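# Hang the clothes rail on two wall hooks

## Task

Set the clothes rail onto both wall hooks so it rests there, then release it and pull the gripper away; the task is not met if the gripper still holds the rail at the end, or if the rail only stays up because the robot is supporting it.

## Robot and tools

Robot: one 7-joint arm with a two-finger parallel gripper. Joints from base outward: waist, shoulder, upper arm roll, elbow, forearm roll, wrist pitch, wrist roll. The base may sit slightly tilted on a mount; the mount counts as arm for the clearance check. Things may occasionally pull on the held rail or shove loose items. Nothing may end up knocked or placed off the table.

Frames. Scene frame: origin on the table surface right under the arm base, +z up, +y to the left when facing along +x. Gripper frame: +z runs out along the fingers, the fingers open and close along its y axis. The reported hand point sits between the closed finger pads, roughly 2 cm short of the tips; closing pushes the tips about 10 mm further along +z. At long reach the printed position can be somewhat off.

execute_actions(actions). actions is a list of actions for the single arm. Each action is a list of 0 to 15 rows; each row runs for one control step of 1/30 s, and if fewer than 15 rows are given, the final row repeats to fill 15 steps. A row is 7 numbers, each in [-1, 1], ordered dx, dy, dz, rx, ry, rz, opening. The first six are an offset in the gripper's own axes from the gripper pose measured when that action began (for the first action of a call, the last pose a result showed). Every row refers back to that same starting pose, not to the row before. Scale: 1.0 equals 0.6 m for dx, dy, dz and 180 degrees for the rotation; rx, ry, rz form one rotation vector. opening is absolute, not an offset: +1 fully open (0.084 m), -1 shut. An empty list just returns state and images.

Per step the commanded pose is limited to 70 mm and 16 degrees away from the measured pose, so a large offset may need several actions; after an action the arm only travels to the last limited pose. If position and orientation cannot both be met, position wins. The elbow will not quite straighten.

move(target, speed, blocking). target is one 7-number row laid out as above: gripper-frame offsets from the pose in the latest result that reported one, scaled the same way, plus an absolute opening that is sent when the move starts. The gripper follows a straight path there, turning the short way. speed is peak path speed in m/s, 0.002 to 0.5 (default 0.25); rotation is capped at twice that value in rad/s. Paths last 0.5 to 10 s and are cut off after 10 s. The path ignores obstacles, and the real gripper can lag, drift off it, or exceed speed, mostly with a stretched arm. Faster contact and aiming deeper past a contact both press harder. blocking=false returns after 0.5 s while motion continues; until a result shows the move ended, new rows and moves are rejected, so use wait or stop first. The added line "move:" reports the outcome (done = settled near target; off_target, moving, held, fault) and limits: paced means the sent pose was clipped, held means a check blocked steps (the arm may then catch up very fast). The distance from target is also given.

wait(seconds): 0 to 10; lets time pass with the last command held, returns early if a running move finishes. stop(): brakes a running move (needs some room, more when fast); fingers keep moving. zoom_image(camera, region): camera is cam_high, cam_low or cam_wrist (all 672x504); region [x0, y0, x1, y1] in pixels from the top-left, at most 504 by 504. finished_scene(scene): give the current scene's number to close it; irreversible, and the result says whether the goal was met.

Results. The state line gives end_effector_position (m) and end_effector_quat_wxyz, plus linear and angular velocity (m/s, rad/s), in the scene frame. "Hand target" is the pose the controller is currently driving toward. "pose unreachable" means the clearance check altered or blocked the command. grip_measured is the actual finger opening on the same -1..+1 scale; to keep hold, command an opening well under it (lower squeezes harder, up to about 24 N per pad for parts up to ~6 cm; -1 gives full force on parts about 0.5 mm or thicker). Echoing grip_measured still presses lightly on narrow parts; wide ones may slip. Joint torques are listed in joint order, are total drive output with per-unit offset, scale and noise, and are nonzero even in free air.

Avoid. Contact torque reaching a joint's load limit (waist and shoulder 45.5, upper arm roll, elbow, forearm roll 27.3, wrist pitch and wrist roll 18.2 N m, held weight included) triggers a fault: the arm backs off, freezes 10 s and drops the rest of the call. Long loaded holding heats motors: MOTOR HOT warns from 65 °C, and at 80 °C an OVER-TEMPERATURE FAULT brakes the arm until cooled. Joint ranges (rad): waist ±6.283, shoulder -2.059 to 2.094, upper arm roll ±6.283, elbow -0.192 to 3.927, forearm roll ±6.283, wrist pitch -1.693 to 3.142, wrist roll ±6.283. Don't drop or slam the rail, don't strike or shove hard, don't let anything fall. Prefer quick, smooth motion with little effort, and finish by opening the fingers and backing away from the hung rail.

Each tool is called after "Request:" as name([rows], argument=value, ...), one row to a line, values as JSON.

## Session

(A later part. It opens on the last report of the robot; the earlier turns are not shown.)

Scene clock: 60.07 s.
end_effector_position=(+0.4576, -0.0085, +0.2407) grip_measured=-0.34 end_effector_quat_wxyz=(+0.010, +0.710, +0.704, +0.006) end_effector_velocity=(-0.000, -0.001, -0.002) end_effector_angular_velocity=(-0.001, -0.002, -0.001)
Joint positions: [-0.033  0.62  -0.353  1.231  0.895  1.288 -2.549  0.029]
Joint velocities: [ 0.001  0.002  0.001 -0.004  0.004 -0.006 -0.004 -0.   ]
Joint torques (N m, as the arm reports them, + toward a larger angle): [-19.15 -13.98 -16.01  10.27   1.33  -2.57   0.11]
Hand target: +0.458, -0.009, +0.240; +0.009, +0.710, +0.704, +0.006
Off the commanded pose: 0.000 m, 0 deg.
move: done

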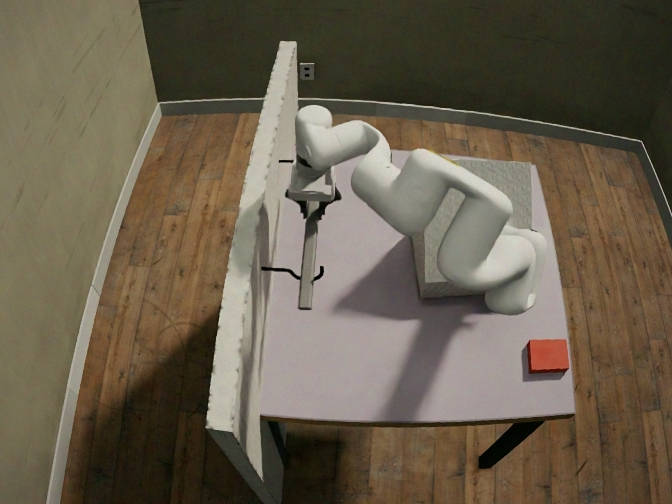

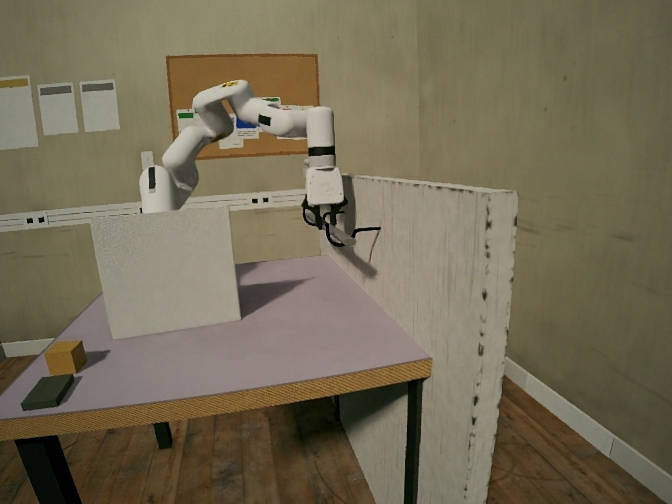

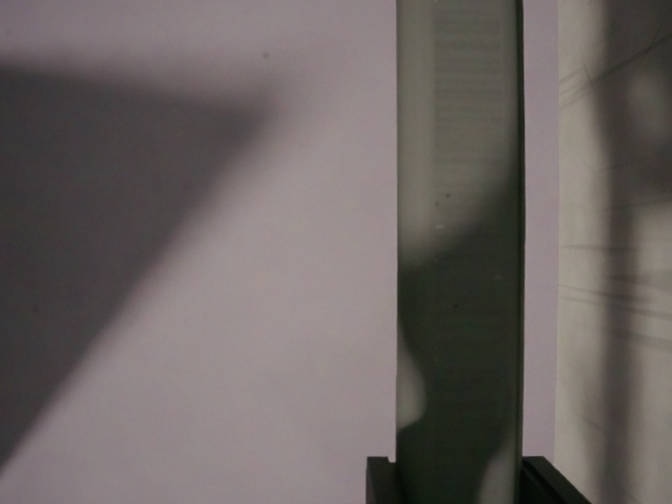

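Request:
move(target=[0,0,0.007,0,0,0,-1], speed=0.02)

Request:
move(target=[0,0,0,0,0,0,0.4])

Request:
move(target=[0,0,-0.12,0,0,0,0.4])

Request:
move(target=[0,-0.22,-0.05,0,0,0,0.4])

Scene clock: 66.13 s.
end_effector_position=(+0.4577, -0.0085, +0.2367) grip_measured=-0.34 end_effector_quat_wxyz=(+0.009, +0.710, +0.704, +0.006) end_effector_velocity=(+0.000, -0.001, -0.002) end_effector_angular_velocity=(-0.001, -0.001, -0.000)
Joint positions: [-0.03   0.623 -0.35   1.226  0.901  1.28  -2.552  0.029]
Joint velocities: [ 0.001  0.002  0.001 -0.003  0.003 -0.005 -0.002 -0.   ]
Joint torques (N m, as the arm reports them, + toward a larger angle): [-19.32 -14.33 -15.66  10.19   1.    -2.66   0.1 ]
Hand target: +0.458, -0.009, +0.236; +0.010, +0.710, +0.704, +0.006
Off the commanded pose: 0.000 m, 0 deg.
move: done

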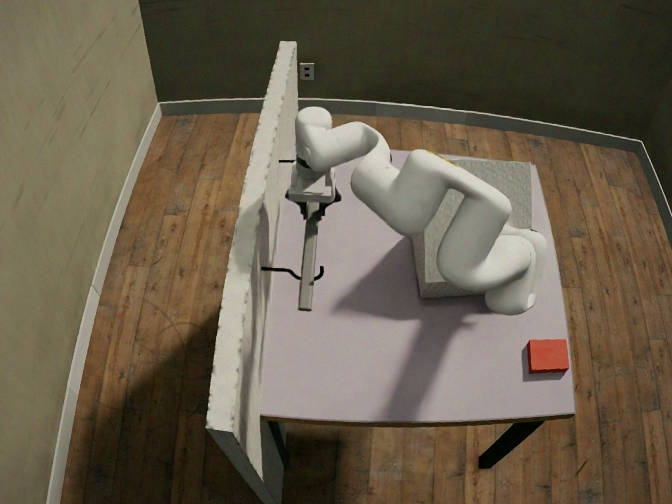

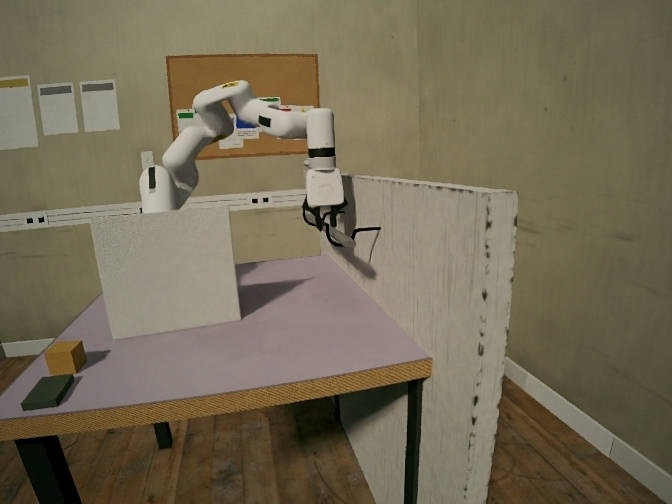

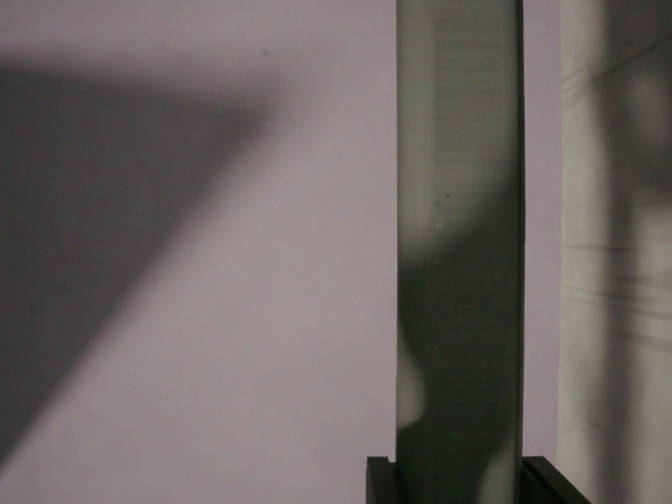

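Scene clock: 66.77 s.
end_effector_position=(+0.4577, -0.0086, +0.2367) grip_measured=+0.39 end_effector_quat_wxyz=(+0.010, +0.710, +0.704, +0.006) end_effector_velocity=(-0.000, +0.000, -0.001) end_effector_angular_velocity=(+0.000, +0.002, +0.001)
Joint positions: [-0.03   0.623 -0.35   1.226  0.901  1.28  -2.552  0.061]
Joint velocities: [ 0.001  0.001  0.     0.     0.    -0.    -0.     0.   ]
Joint torques (N m, as the arm reports them, + toward a larger angle): [-17.53 -13.05 -14.99   9.45   0.9   -2.1    0.12]
Hand target: +0.458, -0.009, +0.237; +0.009, +0.710, +0.704, +0.006
Off the commanded pose: 0.000 m, 0 deg.
move: done

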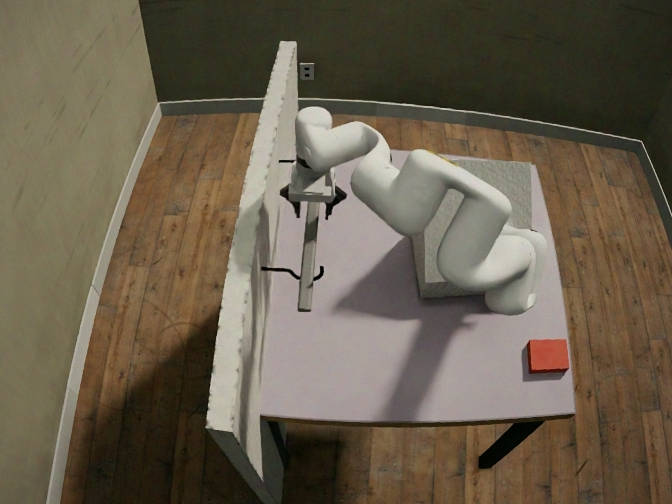

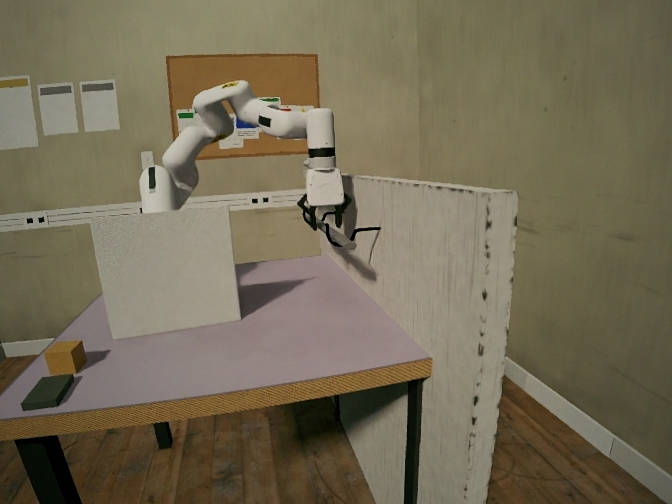

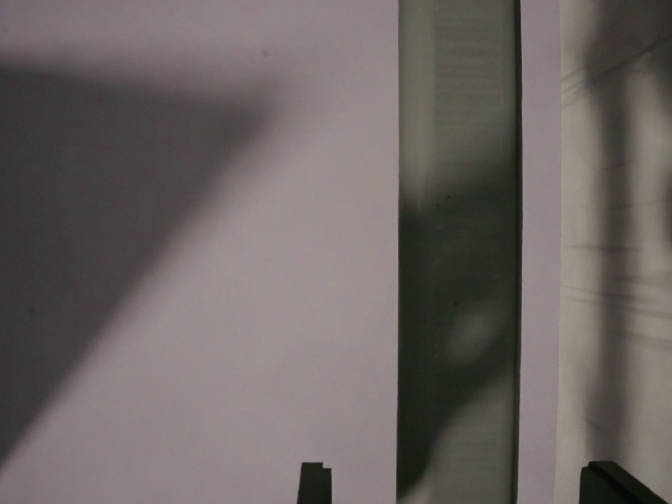

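Scene clock: 67.80 s.
end_effector_position=(+0.4561, -0.0084, +0.3083) grip_measured=+0.39 end_effector_quat_wxyz=(+0.009, +0.710, +0.704, +0.006) end_effector_velocity=(+0.000, -0.000, +0.003) end_effector_angular_velocity=(-0.001, -0.002, -0.000)
Joint positions: [-0.096  0.589 -0.4    1.337  0.816  1.43  -2.51   0.061]
Joint velocities: [-0.003 -0.    -0.002  0.006 -0.002  0.006  0.001  0.   ]
Joint torques (N m, as the arm reports them, + toward a larger angle): [-17.54 -13.27 -14.17   9.94   1.09  -2.53   0.31]
Hand target: +0.456, -0.008, +0.309; +0.010, +0.710, +0.704, +0.006
Off the commanded pose: 0.000 m, 0 deg.
move: done

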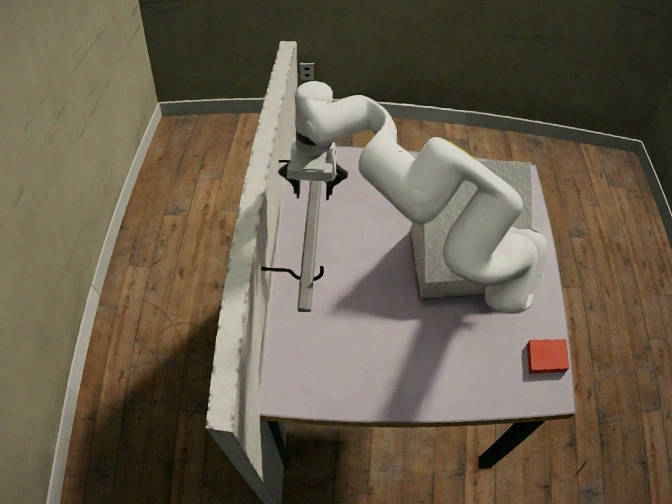

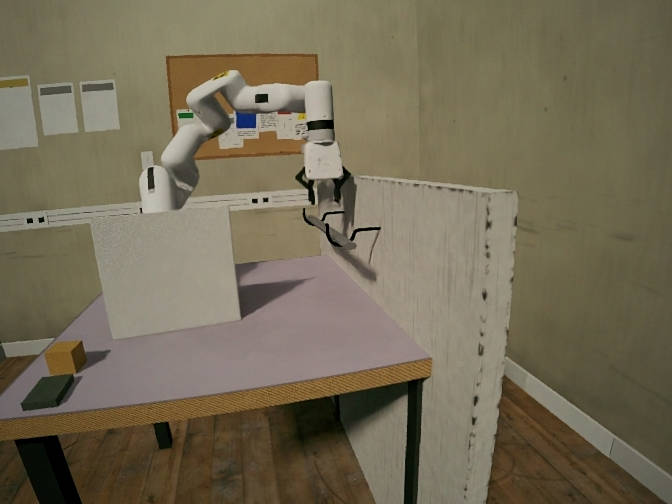

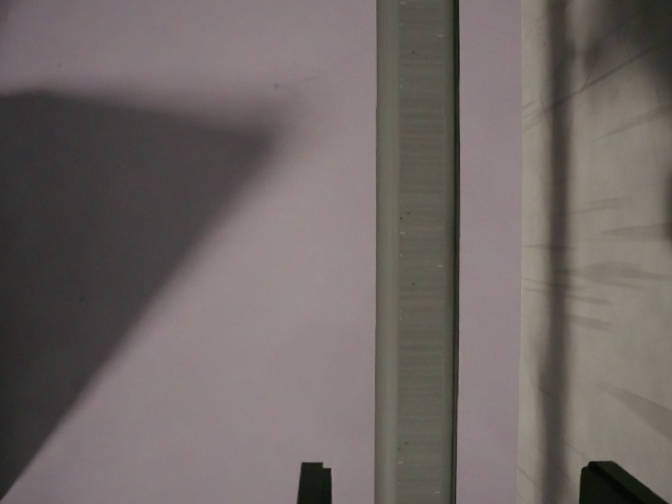

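Scene clock: 69.07 s.
end_effector_position=(+0.3238, -0.0078, +0.3357) grip_measured=+0.39 end_effector_quat_wxyz=(+0.009, +0.710, +0.704, +0.005) end_effector_velocity=(-0.003, -0.000, +0.002) end_effector_angular_velocity=(-0.003, -0.003, -0.003)
Joint positions: [-0.111  0.269 -0.532  0.955  0.638  1.404 -2.627  0.061]
Joint velocities: [-0.001 -0.009 -0.005 -0.007 -0.006 -0.002  0.002 -0.   ]
Joint torques (N m, as the arm reports them, + toward a larger angle): [-12.    -8.32 -11.    11.77   1.55  -2.5    0.15]
Hand target: +0.323, -0.008, +0.336; +0.009, +0.710, +0.704, +0.005
Off the commanded pose: 0.001 m, 0 deg.
move: done

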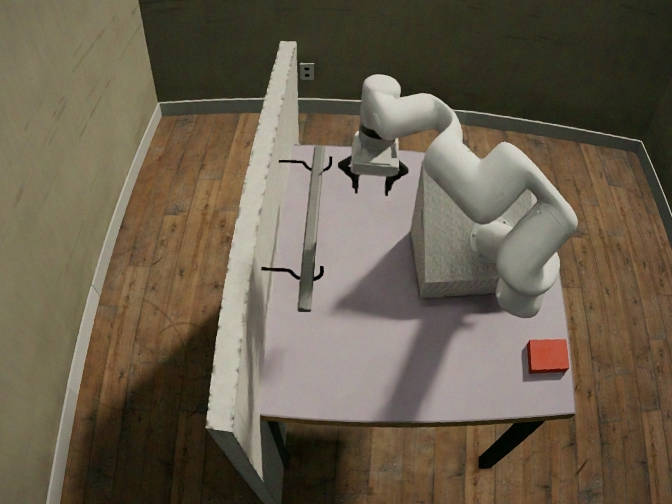

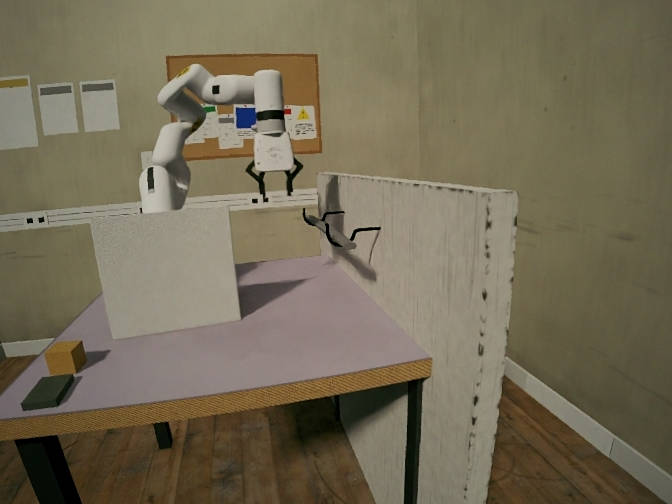

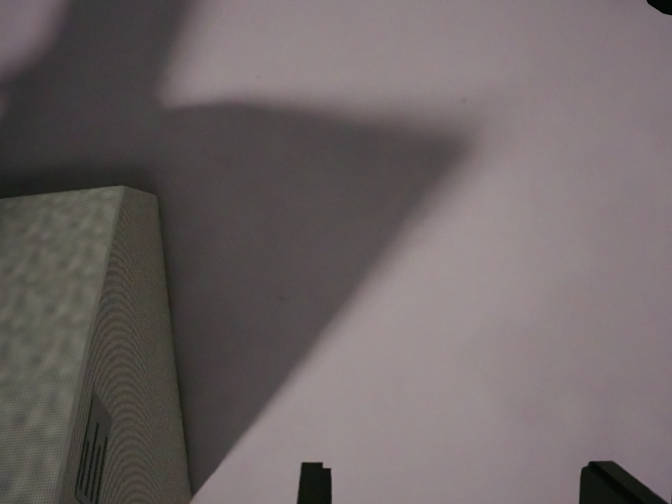

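Request:
finished_scene(scene=1)

The scene is finished: the task was done.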